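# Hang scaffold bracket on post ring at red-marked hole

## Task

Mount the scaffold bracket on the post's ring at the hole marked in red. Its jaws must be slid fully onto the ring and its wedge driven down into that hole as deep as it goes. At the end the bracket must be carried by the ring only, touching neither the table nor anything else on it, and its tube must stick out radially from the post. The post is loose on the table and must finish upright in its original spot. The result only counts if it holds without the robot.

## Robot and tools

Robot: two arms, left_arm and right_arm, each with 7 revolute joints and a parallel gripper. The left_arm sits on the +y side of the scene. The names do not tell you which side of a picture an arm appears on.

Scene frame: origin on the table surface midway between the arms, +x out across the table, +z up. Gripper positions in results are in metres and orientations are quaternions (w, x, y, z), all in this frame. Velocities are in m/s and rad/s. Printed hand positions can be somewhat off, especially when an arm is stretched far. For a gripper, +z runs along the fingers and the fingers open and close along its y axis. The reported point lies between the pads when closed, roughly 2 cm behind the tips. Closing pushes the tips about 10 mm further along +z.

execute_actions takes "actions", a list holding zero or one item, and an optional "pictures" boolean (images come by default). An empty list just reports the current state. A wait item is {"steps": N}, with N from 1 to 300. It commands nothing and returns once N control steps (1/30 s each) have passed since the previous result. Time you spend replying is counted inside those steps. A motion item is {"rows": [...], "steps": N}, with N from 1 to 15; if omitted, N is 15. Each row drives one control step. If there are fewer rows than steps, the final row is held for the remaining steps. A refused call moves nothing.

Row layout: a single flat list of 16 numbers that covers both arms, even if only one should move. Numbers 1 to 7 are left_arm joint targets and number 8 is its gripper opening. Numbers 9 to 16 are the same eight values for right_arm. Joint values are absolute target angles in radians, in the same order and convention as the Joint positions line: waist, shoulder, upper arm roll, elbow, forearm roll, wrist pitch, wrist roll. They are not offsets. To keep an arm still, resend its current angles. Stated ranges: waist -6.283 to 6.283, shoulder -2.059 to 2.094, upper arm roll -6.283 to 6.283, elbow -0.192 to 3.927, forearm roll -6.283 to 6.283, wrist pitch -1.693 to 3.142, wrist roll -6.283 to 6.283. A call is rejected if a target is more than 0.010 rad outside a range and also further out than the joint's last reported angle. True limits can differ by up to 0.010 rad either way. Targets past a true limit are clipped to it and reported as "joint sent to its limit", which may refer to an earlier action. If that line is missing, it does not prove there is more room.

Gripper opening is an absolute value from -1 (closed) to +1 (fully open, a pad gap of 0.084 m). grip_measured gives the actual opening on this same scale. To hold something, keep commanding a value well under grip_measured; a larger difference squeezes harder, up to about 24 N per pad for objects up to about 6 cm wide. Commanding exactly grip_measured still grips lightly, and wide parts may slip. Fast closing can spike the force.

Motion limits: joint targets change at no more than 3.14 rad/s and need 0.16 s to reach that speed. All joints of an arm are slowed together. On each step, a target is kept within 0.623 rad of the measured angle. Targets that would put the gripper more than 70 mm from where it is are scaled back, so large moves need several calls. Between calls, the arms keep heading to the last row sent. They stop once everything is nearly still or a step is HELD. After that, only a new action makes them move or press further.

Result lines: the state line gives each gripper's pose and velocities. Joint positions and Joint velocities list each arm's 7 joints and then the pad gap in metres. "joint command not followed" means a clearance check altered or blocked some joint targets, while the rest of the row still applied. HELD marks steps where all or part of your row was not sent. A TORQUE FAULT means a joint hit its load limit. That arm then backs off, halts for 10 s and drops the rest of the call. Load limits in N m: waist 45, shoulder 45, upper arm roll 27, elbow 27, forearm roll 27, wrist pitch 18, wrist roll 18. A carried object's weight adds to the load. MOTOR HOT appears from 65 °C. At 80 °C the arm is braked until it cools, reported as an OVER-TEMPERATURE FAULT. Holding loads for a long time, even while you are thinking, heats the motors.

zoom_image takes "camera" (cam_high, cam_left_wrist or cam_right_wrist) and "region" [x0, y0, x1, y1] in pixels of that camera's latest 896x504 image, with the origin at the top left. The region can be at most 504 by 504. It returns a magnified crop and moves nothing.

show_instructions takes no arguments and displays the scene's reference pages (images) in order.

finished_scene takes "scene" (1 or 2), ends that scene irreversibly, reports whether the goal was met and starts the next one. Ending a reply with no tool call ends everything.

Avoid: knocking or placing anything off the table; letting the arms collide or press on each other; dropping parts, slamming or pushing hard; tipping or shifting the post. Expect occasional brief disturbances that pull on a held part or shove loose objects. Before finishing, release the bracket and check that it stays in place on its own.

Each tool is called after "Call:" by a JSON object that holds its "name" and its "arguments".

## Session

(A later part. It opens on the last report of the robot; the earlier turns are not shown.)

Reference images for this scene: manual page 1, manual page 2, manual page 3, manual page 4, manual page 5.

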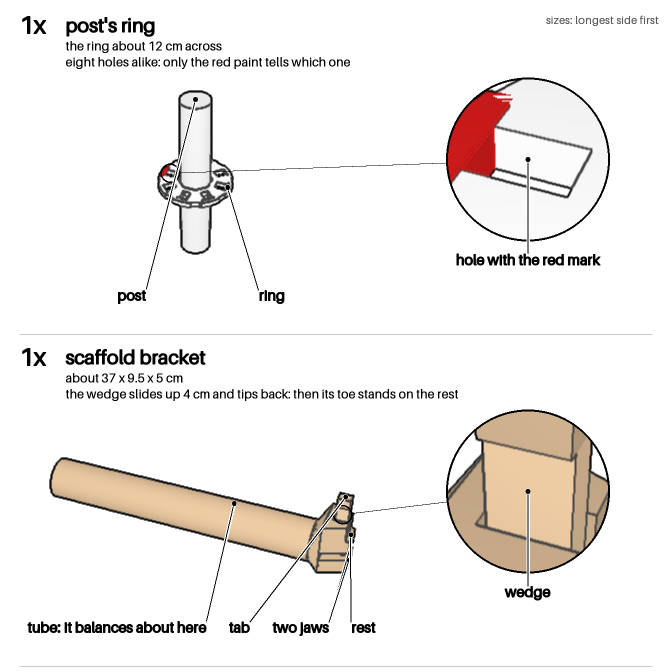

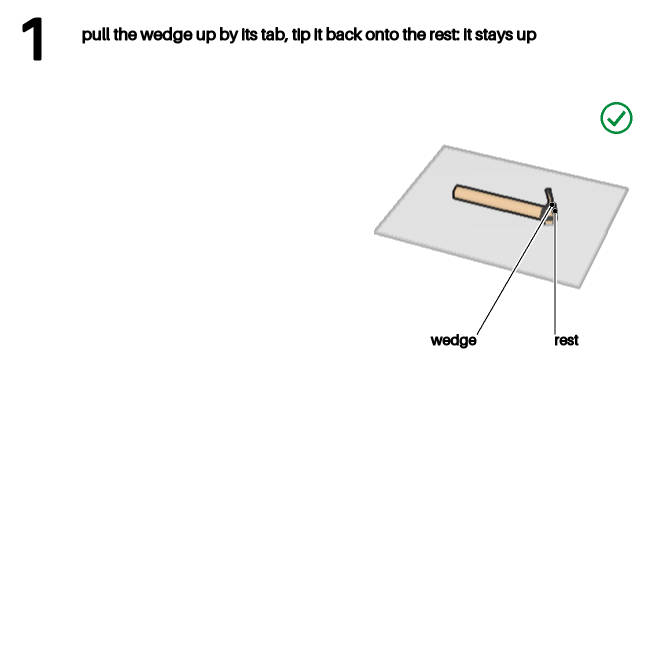

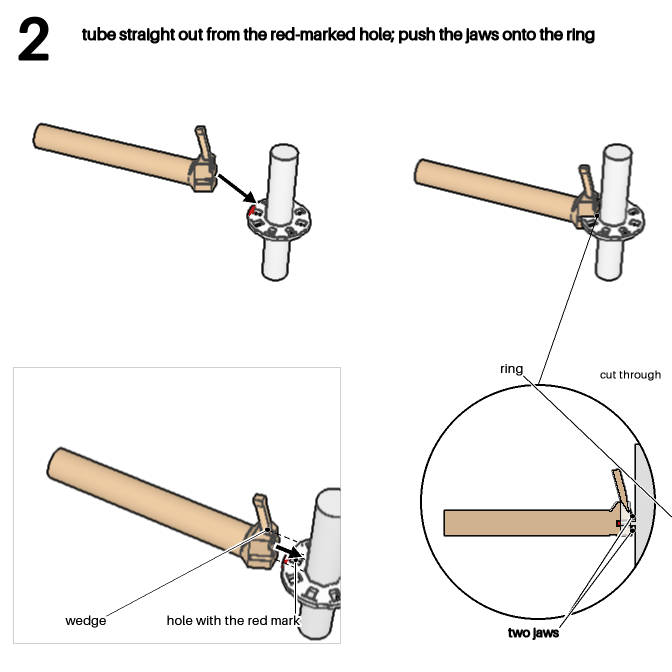

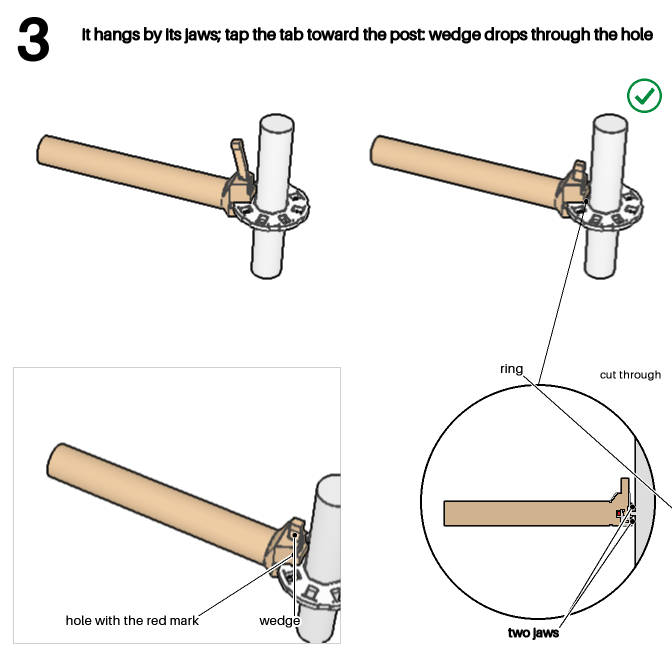

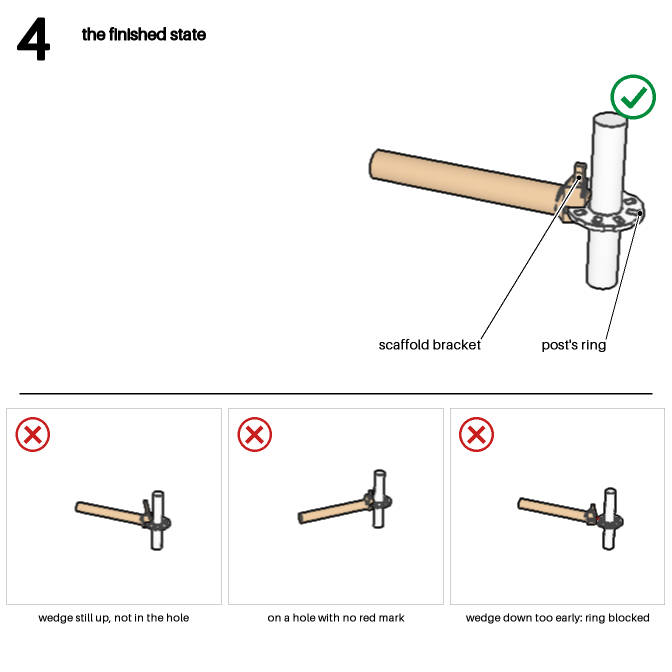

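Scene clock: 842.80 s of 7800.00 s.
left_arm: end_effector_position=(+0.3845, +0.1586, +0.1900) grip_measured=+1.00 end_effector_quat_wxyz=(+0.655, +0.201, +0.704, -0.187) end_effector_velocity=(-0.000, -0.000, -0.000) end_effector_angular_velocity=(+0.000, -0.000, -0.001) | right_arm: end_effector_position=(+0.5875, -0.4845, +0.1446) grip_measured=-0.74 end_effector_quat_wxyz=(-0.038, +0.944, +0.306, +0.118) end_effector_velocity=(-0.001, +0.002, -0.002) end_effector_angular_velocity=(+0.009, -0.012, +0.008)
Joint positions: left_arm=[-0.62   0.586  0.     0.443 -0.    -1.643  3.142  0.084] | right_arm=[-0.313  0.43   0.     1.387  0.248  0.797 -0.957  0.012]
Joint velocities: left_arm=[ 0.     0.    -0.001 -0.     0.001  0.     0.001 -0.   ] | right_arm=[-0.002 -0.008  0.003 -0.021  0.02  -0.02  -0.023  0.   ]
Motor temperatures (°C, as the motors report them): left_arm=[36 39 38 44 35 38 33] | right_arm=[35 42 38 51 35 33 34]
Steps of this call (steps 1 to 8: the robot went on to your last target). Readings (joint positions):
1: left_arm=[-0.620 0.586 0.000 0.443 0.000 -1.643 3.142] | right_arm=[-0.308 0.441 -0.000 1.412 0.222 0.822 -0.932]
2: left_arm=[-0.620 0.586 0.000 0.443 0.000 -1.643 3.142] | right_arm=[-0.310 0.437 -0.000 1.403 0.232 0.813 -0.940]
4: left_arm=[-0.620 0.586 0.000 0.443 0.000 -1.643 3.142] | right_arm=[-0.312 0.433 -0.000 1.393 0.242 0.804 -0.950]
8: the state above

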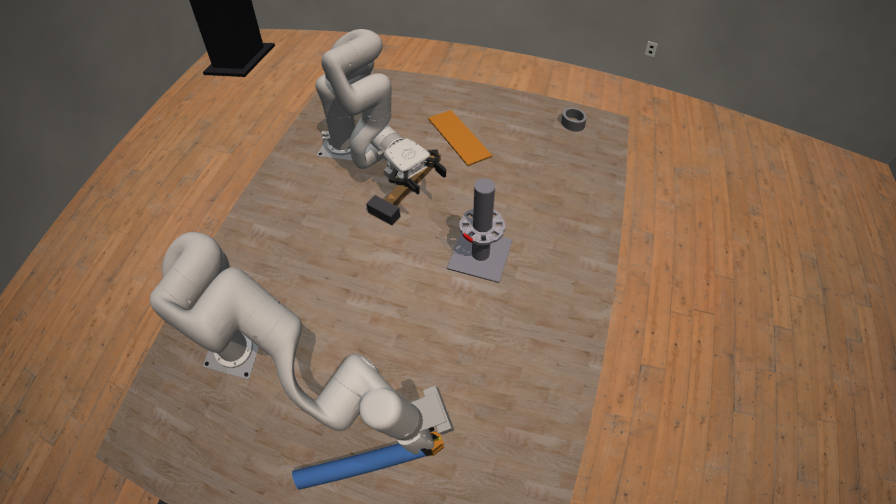

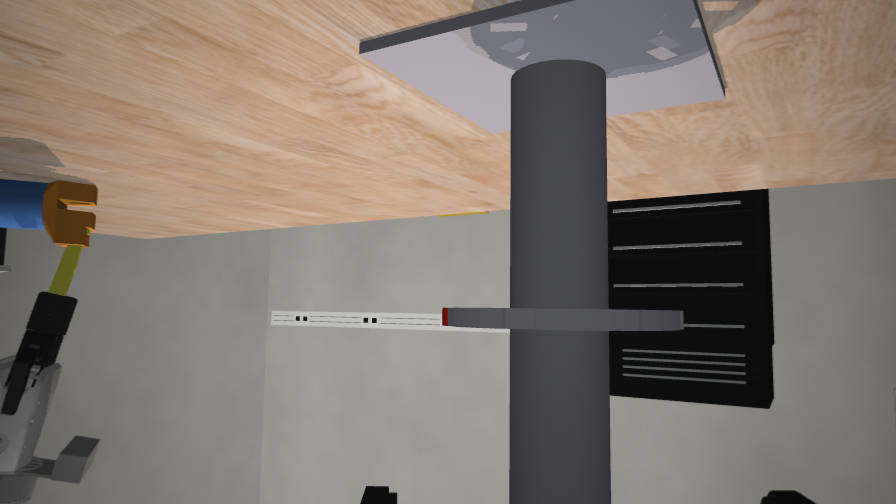

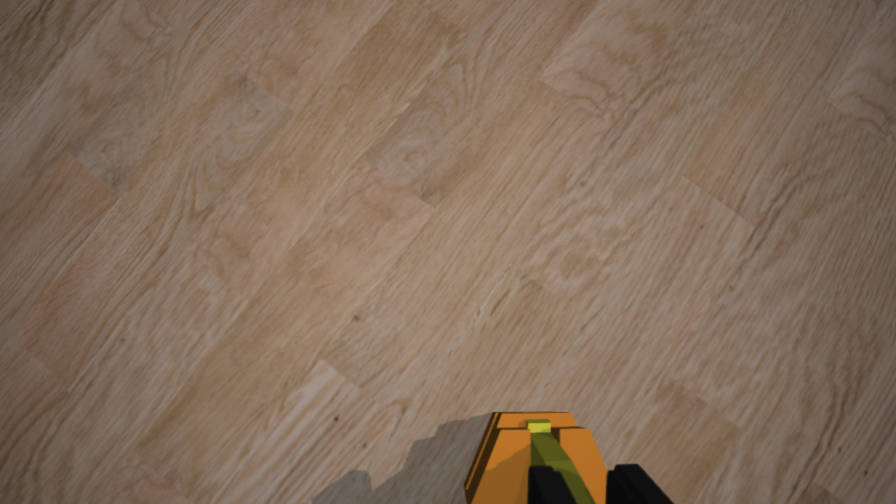

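Call:
{"name": "execute_actions", "arguments": {"actions": [{"rows": [
[-0.620,0.5863,0,0.4433,0,-1.6429,3.1416,1,-0.3139,0.4300,0,1.3843,0.2505,0.7935,-0.9588,-0.88],
[-0.620,0.5863,0,0.4433,0,-1.6429,3.1416,1,-0.3139,0.4312,0,1.3835,0.2505,0.7916,-0.9588,-0.84],
[-0.620,0.5863,0,0.4433,0,-1.6429,3.1416,1,-0.3139,0.4323,0,1.3827,0.2505,0.7898,-0.9588,-0.80],
[-0.620,0.5863,0,0.4433,0,-1.6429,3.1416,1,-0.3139,0.4334,0,1.3819,0.2505,0.7879,-0.9588,-0.78],
[-0.620,0.5863,0,0.4433,0,-1.6429,3.1416,1,-0.3139,0.4334,0,1.3819,0.2505,0.7879,-0.9588,-0.77],
[-0.620,0.5863,0,0.4433,0,-1.6429,3.1416,1,-0.3139,0.4334,0,1.3819,0.2505,0.7879,-0.9588,-0.76],
[-0.620,0.5863,0,0.4433,0,-1.6429,3.1416,1,-0.3139,0.4334,0,1.3819,0.2505,0.7879,-0.9588,-0.75],
[-0.620,0.5863,0,0.4433,0,-1.6429,3.1416,1,-0.3139,0.4334,0,1.3819,0.2505,0.7879,-0.9588,-0.73],
[-0.620,0.5863,0,0.4433,0,-1.6429,3.1416,1,-0.3139,0.4334,0,1.3819,0.2505,0.7879,-0.9588,-0.71],
[-0.620,0.5863,0,0.4433,0,-1.6429,3.1416,1,-0.3139,0.4334,0,1.3819,0.2505,0.7879,-0.9588,-0.68],
[-0.620,0.5863,0,0.4433,0,-1.6429,3.1416,1,-0.3139,0.4334,0,1.3819,0.2505,0.7879,-0.9588,-0.62],
[-0.620,0.5863,0,0.4433,0,-1.6429,3.1416,1,-0.3139,0.4334,0,1.3819,0.2505,0.7879,-0.9588,-0.50],
[-0.620,0.5863,0,0.4433,0,-1.6429,3.1416,1,-0.3139,0.4334,0,1.3819,0.2505,0.7879,-0.9588,-0.30],
[-0.620,0.5863,0,0.4433,0,-1.6429,3.1416,1,-0.3139,0.4334,0,1.3819,0.2505,0.7879,-0.9588,-0.05],
[-0.620,0.5863,0,0.4433,0,-1.6429,3.1416,1,-0.3139,0.4334,0,1.3819,0.2505,0.7879,-0.9588,0.25]
], "steps": 15}], "pictures": false}}

Call:
{"name": "execute_actions", "arguments": {"actions": [{"rows": [
[-0.620,0.5863,0,0.4433,0,-1.6429,3.1416,1,-0.3156,0.4318,0,1.3793,0.2430,0.7917,-0.9556,0.55],
[-0.620,0.5863,0,0.4433,0,-1.6429,3.1416,1,-0.3184,0.4292,0,1.3748,0.2305,0.7979,-0.9504,0.8],
[-0.620,0.5863,0,0.4433,0,-1.6429,3.1416,1,-0.3223,0.4255,0,1.3687,0.2129,0.8067,-0.9430,1],
[-0.620,0.5863,0,0.4433,0,-1.6429,3.1416,1,-0.3273,0.4207,0,1.3607,0.1904,0.8180,-0.9335,1],
[-0.620,0.5863,0,0.4433,0,-1.6429,3.1416,1,-0.3329,0.4154,0,1.3519,0.1653,0.8305,-0.9229,1],
[-0.620,0.5863,0,0.4433,0,-1.6429,3.1416,1,-0.3385,0.4102,0,1.3431,0.1403,0.8430,-0.9123,1],
[-0.620,0.5863,0,0.4433,0,-1.6429,3.1416,1,-0.3440,0.4049,0,1.3343,0.1152,0.8555,-0.9018,1],
[-0.620,0.5863,0,0.4433,0,-1.6429,3.1416,1,-0.3496,0.3996,0,1.3255,0.0902,0.8680,-0.8912,1],
[-0.620,0.5863,0,0.4433,0,-1.6429,3.1416,1,-0.3552,0.3943,0,1.3166,0.0651,0.8806,-0.8807,1],
[-0.620,0.5863,0,0.4433,0,-1.6429,3.1416,1,-0.3602,0.3896,0,1.3087,0.0426,0.8918,-0.8712,1],
[-0.620,0.5863,0,0.4433,0,-1.6429,3.1416,1,-0.3641,0.3859,0,1.3025,0.0251,0.9006,-0.8638,1],
[-0.620,0.5863,0,0.4433,0,-1.6429,3.1416,1,-0.3672,0.3830,0,1.2977,0.0113,0.9075,-0.8580,1],
[-0.620,0.5863,0,0.4433,0,-1.6429,3.1416,1,-0.3689,0.3814,0,1.2950,0.0038,0.9112,-0.8548,1],
[-0.620,0.5863,0,0.4433,0,-1.6429,3.1416,1,-0.3697,0.3806,0,1.2937,0,0.9131,-0.8532,1]
], "steps": 15}], "pictures": false}}

Call:
{"name": "execute_actions", "arguments": {"actions": [{"steps": 8}]}}

Scene clock: 890.67 s of 7800.00 s.
left_arm: end_effector_position=(+0.3845, +0.1586, +0.1900) grip_measured=+1.00 end_effector_quat_wxyz=(+0.655, +0.201, +0.704, -0.187) end_effector_velocity=(+0.000, +0.000, +0.000) end_effector_angular_velocity=(+0.000, -0.001, +0.001) | right_arm: end_effector_position=(+0.5889, -0.4861, +0.1443) grip_measured=-0.15 end_effector_quat_wxyz=(-0.036, +0.944, +0.304, +0.121) end_effector_velocity=(-0.009, -0.004, -0.015) end_effector_angular_velocity=(+0.003, +0.031, -0.006)
Joint positions: left_arm=[-0.62   0.586 -0.     0.443  0.    -1.643  3.142  0.084] | right_arm=[-0.314  0.431 -0.     1.385  0.251  0.787 -0.959  0.038]
Joint velocities: left_arm=[ 0.    -0.     0.001  0.     0.    -0.     0.     0.   ] | right_arm=[-0.004  0.011 -0.006 -0.017  0.     0.004 -0.003  0.206]
Motor temperatures (°C, as the motors report them): left_arm=[36 39 38 43 35 38 33] | right_arm=[35 42 38 51 35 34 34]
Steps of this call (steps 1 to 30: the robot went on to your last target; steps 31 to 90: nothing new was sent; then 44.37 s passed at rest; steps 91 to 105: all 15 steps of this action). Readings (joint positions):
91: left_arm=[-0.620 0.586 0.000 0.443 0.000 -1.643 3.142] | right_arm=[-0.314 0.429 0.000 1.385 0.251 0.795 -0.959]
92: left_arm=[-0.620 0.586 -0.000 0.443 -0.000 -1.643 3.142] | right_arm=[-0.314 0.429 0.000 1.385 0.251 0.795 -0.959]
94: left_arm=[-0.620 0.586 0.000 0.443 0.000 -1.643 3.142] | right_arm=[-0.314 0.430 0.000 1.384 0.251 0.793 -0.959]
98: left_arm=[-0.620 0.586 -0.000 0.443 -0.000 -1.643 3.142] | right_arm=[-0.314 0.432 0.000 1.383 0.251 0.789 -0.959]
105: the state above

Scene clock: 891.17 s of 7800.00 s.
left_arm: end_effector_position=(+0.3845, +0.1586, +0.1900) grip_measured=+1.00 end_effector_quat_wxyz=(+0.655, +0.201, +0.704, -0.187) end_effector_velocity=(+0.000, -0.000, +0.000) end_effector_angular_velocity=(+0.000, -0.000, -0.000) | right_arm: end_effector_position=(+0.5254, -0.5305, +0.1218) grip_measured=+1.00 end_effector_quat_wxyz=(-0.005, +0.952, +0.307, +0.014) end_effector_velocity=(-0.106, -0.081, -0.025) end_effector_angular_velocity=(-0.221, +0.292, -0.018)
Joint positions: left_arm=[-0.62   0.586  0.     0.443 -0.    -1.643  3.142  0.084] | right_arm=[-0.364  0.387 -0.001  1.304  0.03   0.898 -0.866  0.084]
Joint velocities: left_arm=[-0.     0.    -0.     0.001 -0.     0.     0.001  0.   ] | right_arm=[-0.085 -0.076 -0.005 -0.129 -0.359  0.18   0.15  -0.   ]
Motor temperatures (°C, as the motors report them): left_arm=[36 39 38 43 35 38 33] | right_arm=[35 42 38 51 35 34 34]
Steps of this call (steps 1 to 15: all 15 steps of this action). Readings (joint positions):
1: left_arm=[-0.620 0.586 0.000 0.443 -0.000 -1.643 3.142] | right_arm=[-0.314 0.431 -0.000 1.384 0.250 0.787 -0.959]
2: left_arm=[-0.620 0.586 0.000 0.443 -0.000 -1.643 3.142] | right_arm=[-0.315 0.431 -0.000 1.383 0.249 0.788 -0.958]
4: left_arm=[-0.620 0.586 0.000 0.443 0.000 -1.643 3.142] | right_arm=[-0.317 0.430 0.000 1.378 0.237 0.794 -0.953]
8: left_arm=[-0.620 0.586 0.000 0.443 0.000 -1.643 3.142] | right_arm=[-0.331 0.417 0.000 1.355 0.174 0.826 -0.926]
15: the state above

Scene clock: 891.43 s of 7800.00 s.
left_arm: end_effector_position=(+0.3845, +0.1586, +0.1900) grip_measured=+1.00 end_effector_quat_wxyz=(+0.655, +0.201, +0.704, -0.187) end_effector_velocity=(-0.000, +0.000, -0.000) end_effector_angular_velocity=(+0.001, +0.001, +0.000) | right_arm: end_effector_position=(+0.5178, -0.5349, +0.1202) grip_measured=+1.00 end_effector_quat_wxyz=(-0.000, +0.951, +0.308, +0.001) end_effector_velocity=(-0.006, -0.005, -0.002) end_effector_angular_velocity=(-0.012, +0.015, -0.003)
Joint positions: left_arm=[-0.62   0.586  0.     0.443 -0.    -1.643  3.142  0.084] | right_arm=[-0.369  0.381  0.001  1.295  0.002  0.912 -0.854  0.084]
Joint velocities: left_arm=[-0.    -0.     0.001 -0.001  0.     0.    -0.     0.   ] | right_arm=[-0.005 -0.002 -0.002 -0.006 -0.017  0.008  0.007  0.   ]
Motor temperatures (°C, as the motors report them): left_arm=[36 39 38 43 35 38 33] | right_arm=[35 42 38 51 35 34 34]
Steps of this call (steps 1 to 8: the robot went on to your last target). Readings (joint positions):
1: left_arm=[-0.620 0.586 0.000 0.443 -0.000 -1.643 3.142] | right_arm=[-0.366 0.385 -0.001 1.300 0.020 0.903 -0.862]
2: left_arm=[-0.620 0.586 0.000 0.443 0.000 -1.643 3.142] | right_arm=[-0.368 0.383 -0.001 1.298 0.014 0.906 -0.859]
4: left_arm=[-0.620 0.586 -0.000 0.443 0.000 -1.643 3.142] | right_arm=[-0.369 0.382 -0.000 1.296 0.007 0.910 -0.856]
8: the state above

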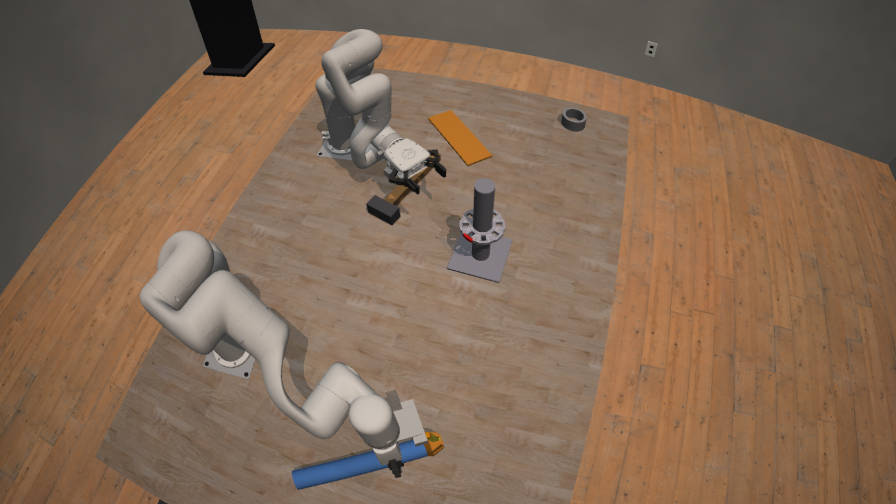

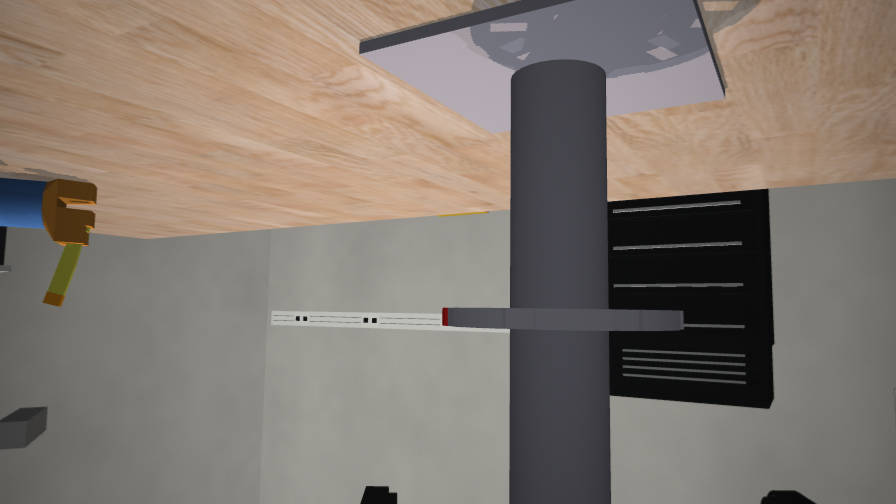

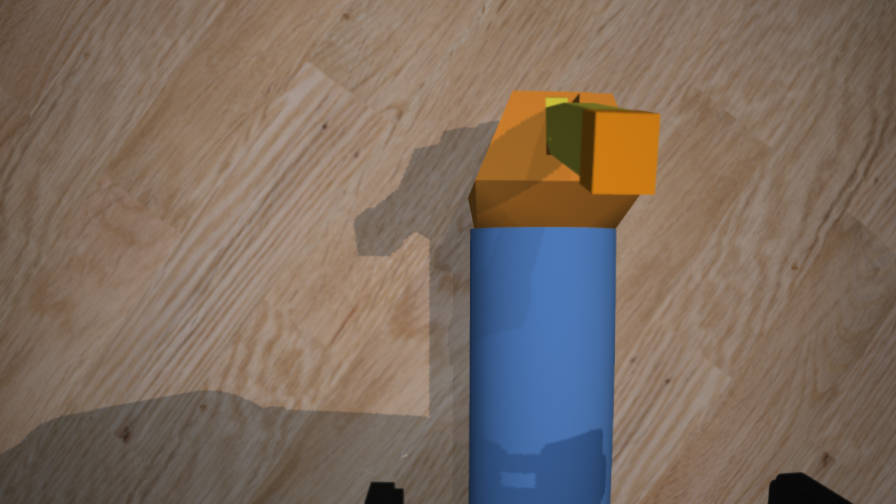

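Call:
{"name": "execute_actions", "arguments": {"actions": [{"rows": [
[-0.620,0.5863,0,0.4433,0,-1.6429,3.1416,1,-0.3720,0.3850,0,1.2860,0,0.9010,-0.8545,1],
[-0.620,0.5863,0,0.4433,0,-1.6429,3.1416,1,-0.3755,0.3920,0,1.2740,0,0.8820,-0.8562,1],
[-0.620,0.5863,0,0.4433,0,-1.6429,3.1416,1,-0.3795,0.4010,0,1.2600,0,0.8590,-0.8582,1],
[-0.620,0.5863,0,0.4433,0,-1.6429,3.1416,1,-0.3830,0.4120,0,1.2450,0,0.8330,-0.8600,1],
[-0.620,0.5863,0,0.4433,0,-1.6429,3.1416,1,-0.3858,0.4239,0,1.2307,0,0.8068,-0.8613,1],
[-0.620,0.5863,0,0.4433,0,-1.6429,3.1416,1,-0.3858,0.4400,0,1.2260,0,0.7860,-0.8613,1],
[-0.620,0.5863,0,0.4433,0,-1.6429,3.1416,1,-0.3858,0.4560,0,1.2220,0,0.7660,-0.8613,1],
[-0.620,0.5863,0,0.4433,0,-1.6429,3.1416,1,-0.3858,0.4710,0,1.2187,0,0.7477,-0.8613,1],
[-0.620,0.5863,0,0.4433,0,-1.6429,3.1416,1,-0.3858,0.4840,0,1.2162,0,0.7322,-0.8613,1],
[-0.620,0.5863,0,0.4433,0,-1.6429,3.1416,1,-0.3858,0.4945,0,1.2145,0,0.7200,-0.8613,0.9],
[-0.620,0.5863,0,0.4433,0,-1.6429,3.1416,1,-0.3858,0.5020,0,1.2134,0,0.7114,-0.8613,0.8],
[-0.620,0.5863,0,0.4433,0,-1.6429,3.1416,1,-0.3858,0.5065,0,1.2128,0,0.7063,-0.8613,0.7],
[-0.620,0.5863,0,0.4433,0,-1.6429,3.1416,1,-0.3858,0.5085,0,1.2126,0,0.7041,-0.8613,0.6],
[-0.620,0.5863,0,0.4433,0,-1.6429,3.1416,1,-0.3858,0.5085,0,1.2126,0,0.7041,-0.8613,0.5],
[-0.620,0.5863,0,0.4433,0,-1.6429,3.1416,1,-0.3858,0.5085,0,1.2126,0,0.7041,-0.8613,0.42]
], "steps": 15}], "pictures": false}}

Call:
{"name": "execute_actions", "arguments": {"actions": [{"rows": [
[-0.620,0.5863,0,0.4433,0,-1.6429,3.1416,1,-0.3858,0.5085,0,1.2126,0,0.7041,-0.8613,0.36],
[-0.620,0.5863,0,0.4433,0,-1.6429,3.1416,1,-0.3858,0.5085,0,1.2126,0,0.7041,-0.8613,0.30],
[-0.620,0.5863,0,0.4433,0,-1.6429,3.1416,1,-0.3858,0.5085,0,1.2126,0,0.7041,-0.8613,0.25],
[-0.620,0.5863,0,0.4433,0,-1.6429,3.1416,1,-0.3858,0.5085,0,1.2126,0,0.7041,-0.8613,0.21],
[-0.620,0.5863,0,0.4433,0,-1.6429,3.1416,1,-0.3858,0.5085,0,1.2126,0,0.7041,-0.8613,0.18],
[-0.620,0.5863,0,0.4433,0,-1.6429,3.1416,1,-0.3858,0.5085,0,1.2126,0,0.7041,-0.8613,0.15],
[-0.620,0.5863,0,0.4433,0,-1.6429,3.1416,1,-0.3858,0.5085,0,1.2126,0,0.7041,-0.8613,0.12],
[-0.620,0.5863,0,0.4433,0,-1.6429,3.1416,1,-0.3858,0.5085,0,1.2126,0,0.7041,-0.8613,0.08],
[-0.620,0.5863,0,0.4433,0,-1.6429,3.1416,1,-0.3858,0.5085,0,1.2126,0,0.7041,-0.8613,0.0],
[-0.620,0.5863,0,0.4433,0,-1.6429,3.1416,1,-0.3858,0.5085,0,1.2126,0,0.7041,-0.8613,-0.2],
[-0.620,0.5863,0,0.4433,0,-1.6429,3.1416,1,-0.3858,0.5085,0,1.2126,0,0.7041,-0.8613,-0.5],
[-0.620,0.5863,0,0.4433,0,-1.6429,3.1416,1,-0.3858,0.5085,0,1.2126,0,0.7041,-0.8613,-0.8],
[-0.620,0.5863,0,0.4433,0,-1.6429,3.1416,1,-0.3858,0.5085,0,1.2126,0,0.7041,-0.8613,-1]
], "steps": 15}]}}

Scene clock: 941.30 s of 7800.00 s.
left_arm: end_effector_position=(+0.3845, +0.1586, +0.1900) grip_measured=+1.00 end_effector_quat_wxyz=(+0.655, +0.201, +0.704, -0.187) end_effector_velocity=(+0.001, +0.000, +0.000) end_effector_angular_velocity=(-0.000, -0.001, +0.001) | right_arm: end_effector_position=(+0.5071, -0.5420, +0.0387) grip_measured=+0.47 end_effector_quat_wxyz=(-0.002, +0.953, +0.304, -0.002) end_effector_velocity=(+0.006, -0.001, -0.059) end_effector_angular_velocity=(-0.006, -0.028, +0.003)
Joint positions: left_arm=[-0.62   0.586 -0.     0.443 -0.    -1.643  3.142  0.084] | right_arm=[-0.385  0.5    0.     1.213 -0.     0.719 -0.861  0.064]
Joint velocities: left_arm=[ 0.001  0.     0.001  0.001  0.    -0.    -0.     0.   ] | right_arm=[-0.001  0.119  0.002 -0.021 -0.    -0.169 -0.002 -0.103]
Motor temperatures (°C, as the motors report them): left_arm=[36 39 38 43 35 38 33] | right_arm=[35 41 38 48 35 33 34]
Steps of this call (steps 1 to 30: the robot went on to your last target; steps 31 to 90: nothing new was sent; then 46.37 s passed at rest; steps 91 to 105: all 15 steps of this action). Readings (joint positions):
91: left_arm=[-0.620 0.586 0.000 0.443 -0.000 -1.643 3.142] | right_arm=[-0.370 0.381 0.000 1.294 -0.000 0.913 -0.853]
92: left_arm=[-0.620 0.586 0.000 0.443 -0.000 -1.643 3.142] | right_arm=[-0.370 0.381 0.000 1.292 0.000 0.910 -0.854]
94: left_arm=[-0.620 0.586 0.000 0.443 0.000 -1.643 3.142] | right_arm=[-0.373 0.386 0.001 1.283 0.000 0.893 -0.855]
98: left_arm=[-0.620 0.586 -0.000 0.443 0.000 -1.643 3.142] | right_arm=[-0.383 0.421 -0.001 1.243 -0.000 0.821 -0.860]
105: the state above

Scene clock: 941.80 s of 7800.00 s.
left_arm: end_effector_position=(+0.3845, +0.1586, +0.1900) grip_measured=+1.00 end_effector_quat_wxyz=(+0.655, +0.201, +0.704, -0.187) end_effector_velocity=(-0.000, -0.000, -0.000) end_effector_angular_velocity=(+0.000, +0.000, -0.000) | right_arm: end_effector_position=(+0.5090, -0.5425, +0.0362) grip_measured=+0.13 end_effector_quat_wxyz=(+0.000, +0.953, +0.304, +0.001) end_effector_velocity=(-0.000, -0.000, -0.000) end_effector_angular_velocity=(-0.000, +0.000, -0.001)
Joint positions: left_arm=[-0.62   0.586 -0.     0.443  0.    -1.643  3.142  0.084] | right_arm=[-0.386  0.507  0.     1.213 -0.     0.705 -0.862  0.05 ]
Joint velocities: left_arm=[ 0.     0.    -0.001 -0.001 -0.    -0.     0.     0.   ] | right_arm=[-0.     0.001 -0.001 -0.001 -0.    -0.001  0.     0.   ]
Motor temperatures (°C, as the motors report them): left_arm=[36 39 38 43 35 38 33] | right_arm=[35 41 38 48 35 33 34]
Steps of this call (steps 1 to 15: all 15 steps of this action). Readings (joint positions):
1: left_arm=[-0.620 0.586 -0.000 0.443 -0.000 -1.643 3.142] | right_arm=[-0.385 0.503 0.000 1.213 -0.000 0.714 -0.861]
2: left_arm=[-0.620 0.586 -0.000 0.443 0.000 -1.643 3.142] | right_arm=[-0.385 0.505 0.000 1.213 -0.000 0.711 -0.861]
4: left_arm=[-0.620 0.586 0.000 0.443 -0.000 -1.643 3.142] | right_arm=[-0.386 0.506 0.000 1.214 0.000 0.707 -0.861]
8: left_arm=[-0.620 0.586 0.000 0.443 0.000 -1.643 3.142] | right_arm=[-0.385 0.506 0.001 1.213 -0.000 0.706 -0.862]
15: the state above

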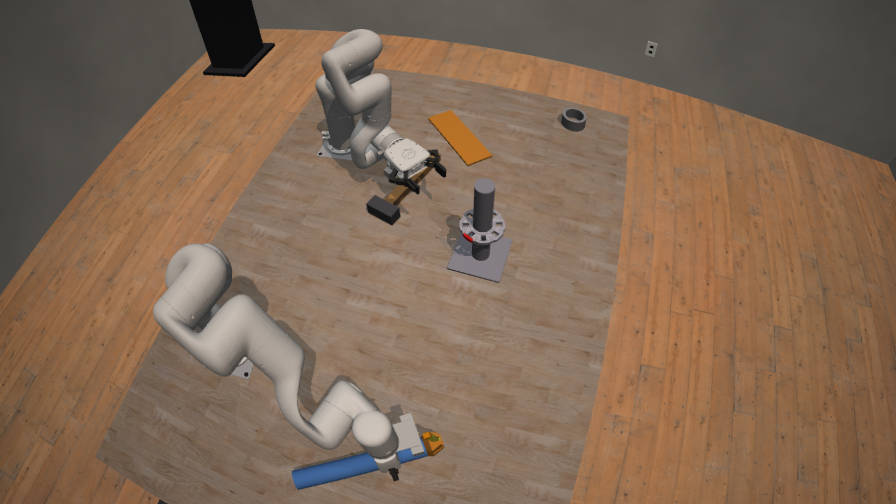

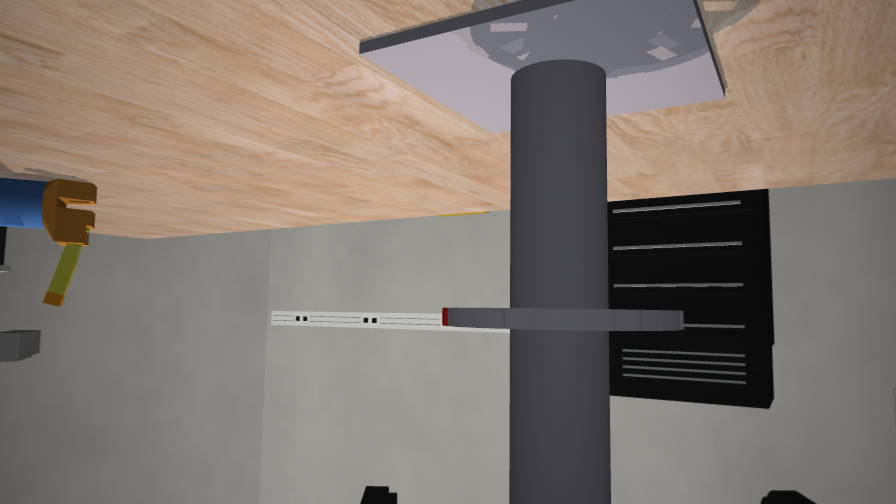

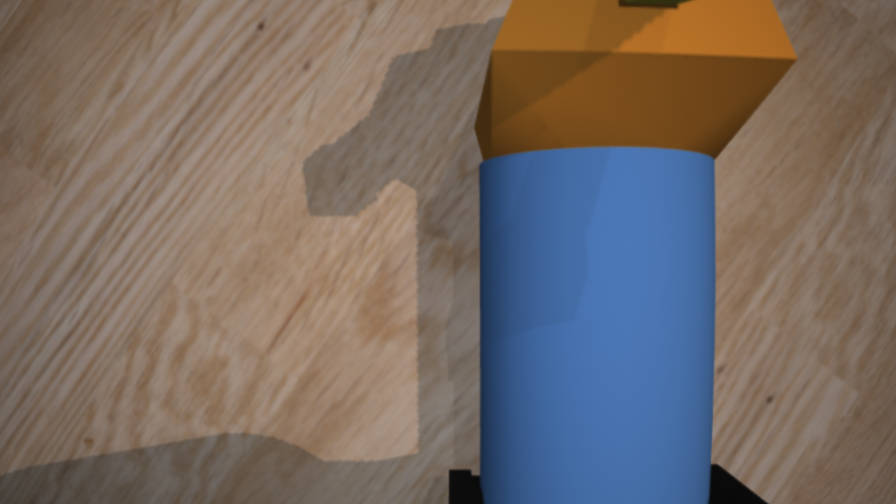

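Call:
{"name": "execute_actions", "arguments": {"actions": [{"rows": [
[-0.620,0.5863,0,0.4433,0,-1.6429,3.1416,1,-0.3858,0.5070,0,1.2129,0,0.7059,-0.8613,-1],
[-0.620,0.5863,0,0.4433,0,-1.6429,3.1416,1,-0.3858,0.5062,0,1.2137,0,0.7075,-0.8613,-1],
[-0.620,0.5863,0,0.4433,0,-1.6429,3.1416,1,-0.3858,0.5045,0,1.2150,0,0.7105,-0.8613,-1],
[-0.620,0.5863,0,0.4433,0,-1.6429,3.1416,1,-0.3858,0.5017,0,1.2168,0,0.7151,-0.8613,-1],
[-0.620,0.5863,0,0.4433,0,-1.6429,3.1416,1,-0.3858,0.4980,0,1.2192,0,0.7212,-0.8613,-1],
[-0.620,0.5863,0,0.4433,0,-1.6429,3.1416,1,-0.3858,0.4936,0,1.2219,0,0.7283,-0.8613,-1],
[-0.620,0.5863,0,0.4433,0,-1.6429,3.1416,1,-0.3851,0.4884,0,1.2252,0,0.7368,-0.8610,-1],
[-0.620,0.5863,0,0.4433,0,-1.6429,3.1416,1,-0.3830,0.4826,0,1.2288,0,0.7462,-0.8601,-1],
[-0.620,0.5863,0,0.4433,0,-1.6429,3.1416,1,-0.3796,0.4762,0,1.2328,0,0.7566,-0.8587,-1],
[-0.620,0.5863,0,0.4433,0,-1.6429,3.1416,1,-0.3748,0.4694,0,1.2371,0,0.7677,-0.8567,-1],
[-0.620,0.5863,0,0.4433,0,-1.6429,3.1416,1,-0.3687,0.4621,0,1.2416,0,0.7795,-0.8541,-1],
[-0.620,0.5863,0,0.4433,0,-1.6429,3.1416,1,-0.3612,0.4544,0,1.2464,0,0.7920,-0.8509,-1],
[-0.620,0.5863,0,0.4433,0,-1.6429,3.1416,1,-0.3525,0.4465,0,1.2514,0,0.8049,-0.8472,-1],
[-0.620,0.5863,0,0.4433,0,-1.6429,3.1416,1,-0.3425,0.4384,0,1.2564,0,0.8180,-0.8430,-1],
[-0.620,0.5863,0,0.4433,0,-1.6429,3.1416,1,-0.3312,0.4303,0,1.2616,0,0.8313,-0.8383,-1]
], "steps": 15}], "pictures": false}}

Call:
{"name": "execute_actions", "arguments": {"actions": [{"rows": [
[-0.620,0.5863,0,0.4433,0,-1.6429,3.1416,1,-0.3188,0.4221,0,1.2667,0,0.8446,-0.8330,-1],
[-0.620,0.5863,0,0.4433,0,-1.6429,3.1416,1,-0.3053,0.4140,0,1.2717,0,0.8577,-0.8273,-1],
[-0.620,0.5863,0,0.4433,0,-1.6429,3.1416,1,-0.2905,0.4061,0,1.2767,0,0.8706,-0.8211,-1],
[-0.620,0.5863,0,0.4433,0,-1.6429,3.1416,1,-0.2748,0.3984,0,1.2815,0,0.8831,-0.8144,-1],
[-0.620,0.5863,0,0.4433,0,-1.6429,3.1416,1,-0.2580,0.3911,0,1.2860,0,0.8949,-0.8073,-1],
[-0.620,0.5863,0,0.4433,0,-1.6429,3.1416,1,-0.2404,0.3843,0,1.2903,0,0.9060,-0.7999,-1],
[-0.620,0.5863,0,0.4433,0,-1.6429,3.1416,1,-0.2218,0.3779,0,1.2943,0,0.9164,-0.7920,-1],
[-0.620,0.5863,0,0.4433,0,-1.6429,3.1416,1,-0.2024,0.3721,0,1.2979,0,0.9258,-0.7838,-1],
[-0.620,0.5863,0,0.4433,0,-1.6429,3.1416,1,-0.1822,0.3669,0,1.3012,0,0.9343,-0.7753,-1],
[-0.620,0.5863,0,0.4433,0,-1.6429,3.1416,1,-0.1614,0.3625,0,1.3039,0,0.9414,-0.7665,-1],
[-0.620,0.5863,0,0.4433,0,-1.6429,3.1416,1,-0.1399,0.3588,0,1.3063,0,0.9475,-0.7574,-1],
[-0.620,0.5863,0,0.4433,0,-1.6429,3.1416,1,-0.1179,0.3558,0,1.3081,0,0.9523,-0.7481,-1],
[-0.620,0.5863,0,0.4433,0,-1.6429,3.1416,1,-0.0954,0.3537,0,1.3094,0,0.9557,-0.7386,-1],
[-0.620,0.5863,0,0.4433,0,-1.6429,3.1416,1,-0.0725,0.3524,0,1.3102,0,0.9578,-0.7290,-1],
[-0.620,0.5863,0,0.4433,0,-1.6429,3.1416,1,-0.0493,0.3520,0,1.3105,0,0.9585,-0.7192,-1]
], "steps": 15}], "pictures": false}}

Call:
{"name": "execute_actions", "arguments": {"actions": [{"rows": [
[-0.620,0.5863,0,0.4433,0,-1.6429,3.1416,1,-0.0259,0.3520,0,1.3105,0,0.9585,-0.7093,-1],
[-0.620,0.5863,0,0.4433,0,-1.6429,3.1416,1,-0.0023,0.3520,0,1.3105,0,0.9585,-0.6993,-1],
[-0.620,0.5863,0,0.4433,0,-1.6429,3.1416,1,0.0214,0.3520,0,1.3105,0,0.9585,-0.6893,-1],
[-0.620,0.5863,0,0.4433,0,-1.6429,3.1416,1,0.0450,0.3520,0,1.3105,0,0.9585,-0.6793,-1],
[-0.620,0.5863,0,0.4433,0,-1.6429,3.1416,1,0.0686,0.3520,0,1.3105,0,0.9585,-0.6693,-1],
[-0.620,0.5863,0,0.4433,0,-1.6429,3.1416,1,0.0920,0.3520,0,1.3105,0,0.9585,-0.6594,-1],
[-0.620,0.5863,0,0.4433,0,-1.6429,3.1416,1,0.1152,0.3520,0,1.3105,0,0.9585,-0.6496,-1],
[-0.620,0.5863,0,0.4433,0,-1.6429,3.1416,1,0.1381,0.3520,0,1.3105,0,0.9585,-0.6400,-1],
[-0.620,0.5863,0,0.4433,0,-1.6429,3.1416,1,0.1606,0.3520,0,1.3105,0,0.9585,-0.6305,-1],
[-0.620,0.5863,0,0.4433,0,-1.6429,3.1416,1,0.1826,0.3520,0,1.3105,0,0.9585,-0.6212,-1],
[-0.620,0.5863,0,0.4433,0,-1.6429,3.1416,1,0.2041,0.3520,0,1.3105,0,0.9585,-0.6121,-1],
[-0.620,0.5863,0,0.4433,0,-1.6429,3.1416,1,0.2249,0.3520,0,1.3105,0,0.9585,-0.6033,-1],
[-0.620,0.5863,0,0.4433,0,-1.6429,3.1416,1,0.2451,0.3520,0,1.3105,0,0.9585,-0.5948,-1],
[-0.620,0.5863,0,0.4433,0,-1.6429,3.1416,1,0.2645,0.3520,0,1.3105,0,0.9585,-0.5866,-1],
[-0.620,0.5863,0,0.4433,0,-1.6429,3.1416,1,0.2831,0.3520,0,1.3105,0,0.9585,-0.5787,-1]
], "steps": 15}], "pictures": false}}

Call:
{"name": "execute_actions", "arguments": {"actions": [{"rows": [
[-0.620,0.5863,0,0.4433,0,-1.6429,3.1416,1,0.3007,0.3520,0,1.3105,0,0.9585,-0.5713,-1],
[-0.620,0.5863,0,0.4433,0,-1.6429,3.1416,1,0.3175,0.3520,0,1.3105,0,0.9585,-0.5642,-1],
[-0.620,0.5863,0,0.4433,0,-1.6429,3.1416,1,0.3332,0.3520,0,1.3105,0,0.9585,-0.5575,-1],
[-0.620,0.5863,0,0.4433,0,-1.6429,3.1416,1,0.3480,0.3520,0,1.3105,0,0.9585,-0.5513,-1],
[-0.620,0.5863,0,0.4433,0,-1.6429,3.1416,1,0.3615,0.3520,0,1.3105,0,0.9585,-0.5456,-1],
[-0.620,0.5863,0,0.4433,0,-1.6429,3.1416,1,0.3739,0.3520,0,1.3105,0,0.9585,-0.5403,-1],
[-0.620,0.5863,0,0.4433,0,-1.6429,3.1416,1,0.3852,0.3520,0,1.3105,0,0.9585,-0.5356,-1],
[-0.620,0.5863,0,0.4433,0,-1.6429,3.1416,1,0.3952,0.3520,0,1.3105,0,0.9585,-0.5314,-1],
[-0.620,0.5863,0,0.4433,0,-1.6429,3.1416,1,0.4039,0.3520,0,1.3105,0,0.9585,-0.5277,-1],
[-0.620,0.5863,0,0.4433,0,-1.6429,3.1416,1,0.4114,0.3520,0,1.3105,0,0.9585,-0.5245,-1],
[-0.620,0.5863,0,0.4433,0,-1.6429,3.1416,1,0.4175,0.3520,0,1.3105,0,0.9585,-0.5219,-1],
[-0.620,0.5863,0,0.4433,0,-1.6429,3.1416,1,0.4223,0.3520,0,1.3105,0,0.9585,-0.5199,-1],
[-0.620,0.5863,0,0.4433,0,-1.6429,3.1416,1,0.4257,0.3520,0,1.3105,0,0.9585,-0.5185,-1],
[-0.620,0.5863,0,0.4433,0,-1.6429,3.1416,1,0.4278,0.3520,0,1.3105,0,0.9585,-0.5176,-1],
[-0.620,0.5863,0,0.4433,0,-1.6429,3.1416,1,0.4285,0.3520,0,1.3105,0,0.9585,-0.5173,-1]
], "steps": 15}], "pictures": false}}

Call:
{"name": "execute_actions", "arguments": {"actions": [{"steps": 12}]}}

Scene clock: 1046.80 s of 7800.00 s.
left_arm: end_effector_position=(+0.3845, +0.1586, +0.1900) grip_measured=+1.00 end_effector_quat_wxyz=(+0.655, +0.201, +0.704, -0.187) end_effector_velocity=(+0.000, +0.000, -0.000) end_effector_angular_velocity=(-0.001, +0.001, +0.001) | right_arm: end_effector_position=(+0.5120, -0.5321, +0.0641) grip_measured=+0.13 end_effector_quat_wxyz=(-0.002, +0.951, +0.309, -0.005) end_effector_velocity=(+0.100, +0.122, +0.207) end_effector_angular_velocity=(-0.026, -0.169, +0.155)
Joint positions: left_arm=[-0.62   0.586 -0.     0.443  0.    -1.643  3.142  0.084] | right_arm=[-0.363  0.462 -0.002  1.24  -0.     0.79  -0.851  0.05 ]
Joint velocities: left_arm=[ 0.     0.     0.    -0.     0.     0.    -0.001 -0.   ] | right_arm=[ 0.233 -0.276  0.022  0.216  0.004  0.322  0.095  0.   ]
Motor temperatures (°C, as the motors report them): left_arm=[36 39 38 43 35 38 33] | right_arm=[35 40 38 45 35 33 34]
Steps of this call (steps 1 to 15: the robot went on to your last target; steps 16 to 110: nothing new was sent; then 100.83 s passed at rest; steps 111 to 125: all 15 steps of this action). Readings (joint positions):
111: left_arm=[-0.620 0.586 -0.000 0.443 -0.000 -1.643 3.142] | right_arm=[-0.386 0.509 0.000 1.213 0.000 0.704 -0.861]
112: left_arm=[-0.620 0.586 0.000 0.443 -0.000 -1.643 3.142] | right_arm=[-0.386 0.509 0.000 1.213 -0.000 0.704 -0.861]
114: left_arm=[-0.620 0.586 0.000 0.443 0.000 -1.643 3.142] | right_arm=[-0.386 0.508 -0.000 1.213 -0.000 0.706 -0.861]
118: left_arm=[-0.620 0.586 -0.000 0.443 0.000 -1.643 3.142] | right_arm=[-0.387 0.503 -0.002 1.213 -0.000 0.724 -0.861]
125: the state above

Scene clock: 1047.30 s of 7800.00 s.
left_arm: end_effector_position=(+0.3845, +0.1586, +0.1900) grip_measured=+1.00 end_effector_quat_wxyz=(+0.655, +0.201, +0.704, -0.187) end_effector_velocity=(-0.000, +0.000, -0.000) end_effector_angular_velocity=(+0.000, +0.001, +0.000) | right_arm: end_effector_position=(+0.5310, -0.4049, +0.1339) grip_measured=+0.13 end_effector_quat_wxyz=(+0.000, +0.928, +0.373, +0.001) end_effector_velocity=(-0.007, +0.357, +0.059) end_effector_angular_velocity=(+0.001, +0.000, +0.377)
Joint positions: left_arm=[-0.62   0.586 -0.     0.443  0.    -1.643  3.142  0.084] | right_arm=[-0.131  0.36   0.     1.306  0.     0.945 -0.754  0.05 ]
Joint velocities: left_arm=[-0.    -0.     0.    -0.001 -0.     0.    -0.001 -0.   ] | right_arm=[ 0.644 -0.088  0.003  0.054 -0.     0.142  0.269 -0.   ]
Motor temperatures (°C, as the motors report them): left_arm=[36 39 38 43 35 38 33] | right_arm=[35 40 38 45 35 33 34]
Steps of this call (steps 1 to 15: all 15 steps of this action). Readings (joint positions):
1: left_arm=[-0.620 0.586 -0.000 0.443 -0.000 -1.643 3.142] | right_arm=[-0.354 0.452 -0.002 1.247 -0.000 0.801 -0.847]
2: left_arm=[-0.620 0.586 0.000 0.443 -0.000 -1.643 3.142] | right_arm=[-0.344 0.443 -0.001 1.254 -0.000 0.813 -0.843]
4: left_arm=[-0.620 0.586 -0.000 0.443 0.000 -1.643 3.142] | right_arm=[-0.322 0.426 -0.000 1.265 -0.000 0.838 -0.834]
8: left_arm=[-0.620 0.586 -0.000 0.443 0.000 -1.643 3.142] | right_arm=[-0.264 0.396 0.000 1.282 0.000 0.887 -0.810]
15: the state above

Scene clock: 1047.80 s of 7800.00 s.
left_arm: end_effector_position=(+0.3845, +0.1586, +0.1900) grip_measured=+1.00 end_effector_quat_wxyz=(+0.655, +0.201, +0.704, -0.187) end_effector_velocity=(-0.001, -0.001, -0.000) end_effector_angular_velocity=(+0.000, +0.000, -0.002) | right_arm: end_effector_position=(+0.4952, -0.2235, +0.1362) grip_measured=+0.13 end_effector_quat_wxyz=(-0.000, +0.887, +0.462, -0.004) end_effector_velocity=(-0.108, +0.342, +0.019) end_effector_angular_velocity=(+0.024, -0.047, +0.384)
Joint positions: left_arm=[-0.62   0.586  0.     0.443  0.    -1.643  3.142  0.084] | right_arm=[ 0.208  0.354 -0.001  1.307 -0.     0.96  -0.61   0.05 ]
Joint velocities: left_arm=[-0.001 -0.    -0.001 -0.     0.001 -0.     0.     0.   ] | right_arm=[ 0.637 -0.014  0.015  0.027  0.004 -0.011  0.264  0.   ]
Motor temperatures (°C, as the motors report them): left_arm=[36 39 38 43 35 38 33] | right_arm=[35 40 38 45 35 33 34]
Steps of this call (steps 1 to 15: all 15 steps of this action). Readings (joint positions):
1: left_arm=[-0.620 0.586 -0.000 0.443 -0.000 -1.643 3.142] | right_arm=[-0.109 0.357 0.000 1.307 0.000 0.949 -0.745]
2: left_arm=[-0.620 0.586 0.000 0.443 0.000 -1.643 3.142] | right_arm=[-0.087 0.355 0.001 1.308 0.000 0.952 -0.735]
4: left_arm=[-0.620 0.586 0.000 0.443 -0.000 -1.643 3.142] | right_arm=[-0.042 0.354 0.001 1.309 0.000 0.955 -0.716]
8: left_arm=[-0.620 0.586 0.000 0.443 -0.000 -1.643 3.142] | right_arm=[0.051 0.353 0.001 1.309 0.000 0.958 -0.677]
15: the state above

Scene clock: 1048.30 s of 7800.00 s.
left_arm: end_effector_position=(+0.3845, +0.1586, +0.1900) grip_measured=+1.00 end_effector_quat_wxyz=(+0.655, +0.201, +0.704, -0.187) end_effector_velocity=(-0.000, +0.000, -0.000) end_effector_angular_velocity=(+0.000, +0.000, -0.000) | right_arm: end_effector_position=(+0.4466, -0.1191, +0.1390) grip_measured=+0.13 end_effector_quat_wxyz=(-0.000, +0.857, +0.515, +0.000) end_effector_velocity=(-0.039, +0.070, +0.006) end_effector_angular_velocity=(+0.009, -0.012, +0.087)
Joint positions: left_arm=[-0.62   0.586  0.     0.443  0.    -1.643  3.142  0.084] | right_arm=[ 0.416  0.352  0.     1.31   0.     0.958 -0.523  0.05 ]
Joint velocities: left_arm=[-0.  0.  0. -0.  0.  0.  0. -0.] | right_arm=[ 0.141 -0.006  0.003  0.007  0.001 -0.002  0.058 -0.   ]
Motor temperatures (°C, as the motors report them): left_arm=[36 39 38 43 35 38 33] | right_arm=[35 40 38 45 35 33 34]
Steps of this call (steps 1 to 15: all 15 steps of this action). Readings (joint positions):
1: left_arm=[-0.620 0.586 -0.000 0.443 0.000 -1.643 3.142] | right_arm=[0.229 0.354 -0.000 1.308 -0.000 0.960 -0.602]
2: left_arm=[-0.620 0.586 -0.000 0.443 -0.000 -1.643 3.142] | right_arm=[0.249 0.353 0.000 1.309 0.000 0.959 -0.593]
4: left_arm=[-0.620 0.586 0.000 0.443 -0.000 -1.643 3.142] | right_arm=[0.288 0.351 0.002 1.314 0.000 0.957 -0.577]
8: left_arm=[-0.620 0.586 0.000 0.443 -0.000 -1.643 3.142] | right_arm=[0.352 0.350 0.002 1.313 0.000 0.957 -0.550]
15: the state above

Scene clock: 1048.70 s of 7800.00 s.
left_arm: end_effector_position=(+0.3845, +0.1586, +0.1900) grip_measured=+1.00 end_effector_quat_wxyz=(+0.655, +0.201, +0.704, -0.187) end_effector_velocity=(+0.000, -0.000, +0.000) end_effector_angular_velocity=(-0.001, -0.001, +0.000) | right_arm: end_effector_position=(+0.4435, -0.1143, +0.1390) grip_measured=+0.13 end_effector_quat_wxyz=(+0.000, +0.856, +0.517, -0.000) end_effector_velocity=(-0.006, +0.009, -0.000) end_effector_angular_velocity=(+0.004, +0.002, +0.018)
Joint positions: left_arm=[-0.62   0.586  0.     0.443 -0.    -1.643  3.142  0.084] | right_arm=[ 0.428  0.352 -0.001  1.31  -0.     0.959 -0.517  0.05 ]
Joint velocities: left_arm=[-0.    -0.    -0.     0.002 -0.001 -0.    -0.    -0.   ] | right_arm=[ 0.009  0.001  0.01   0.     0.001 -0.001  0.    -0.   ]
Motor temperatures (°C, as the motors report them): left_arm=[36 39 38 43 35 38 33] | right_arm=[35 40 38 45 35 33 34]
Steps of this call (steps 1 to 12: the robot went on to your last target). Readings (joint positions):
1: left_arm=[-0.620 0.586 0.000 0.443 0.000 -1.643 3.142] | right_arm=[0.420 0.352 0.000 1.311 0.000 0.958 -0.521]
2: left_arm=[-0.620 0.586 0.000 0.443 0.000 -1.643 3.142] | right_arm=[0.423 0.352 0.000 1.311 0.000 0.958 -0.520]
4: left_arm=[-0.620 0.586 -0.000 0.443 0.000 -1.643 3.142] | right_arm=[0.426 0.352 -0.000 1.311 -0.000 0.958 -0.518]
8: left_arm=[-0.620 0.586 0.000 0.443 -0.000 -1.643 3.142] | right_arm=[0.427 0.352 -0.002 1.310 -0.000 0.959 -0.518]
12: the state above

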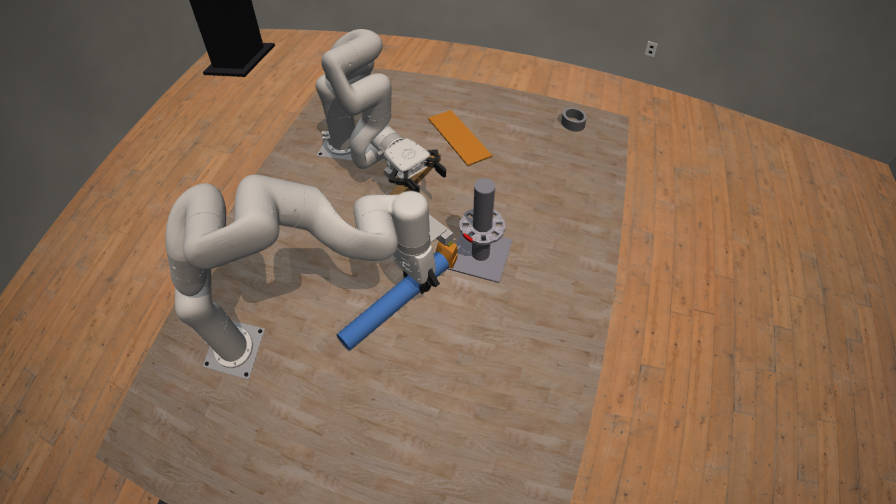

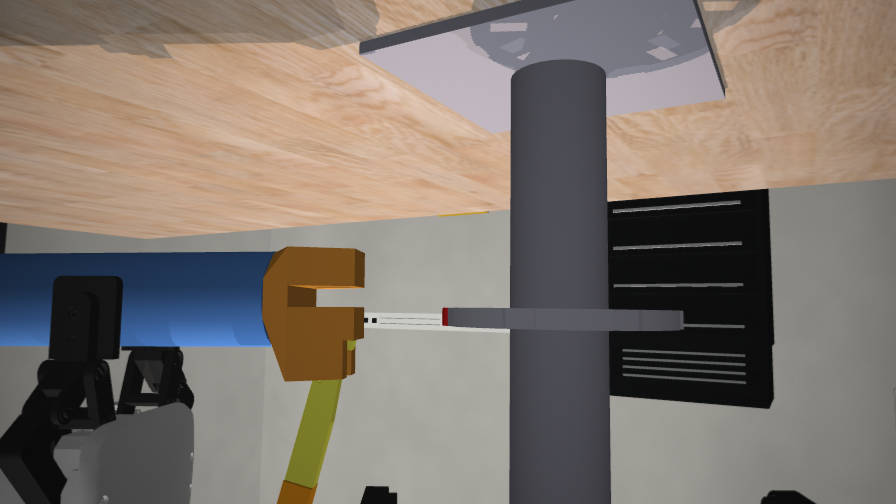

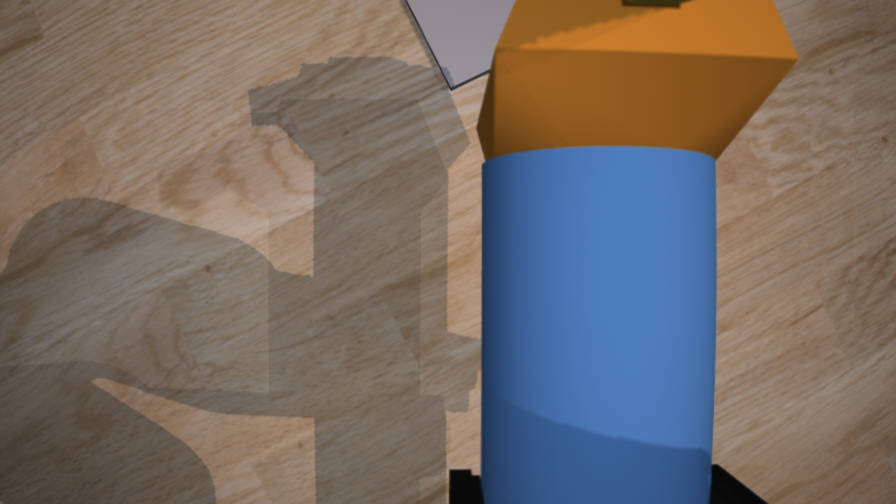

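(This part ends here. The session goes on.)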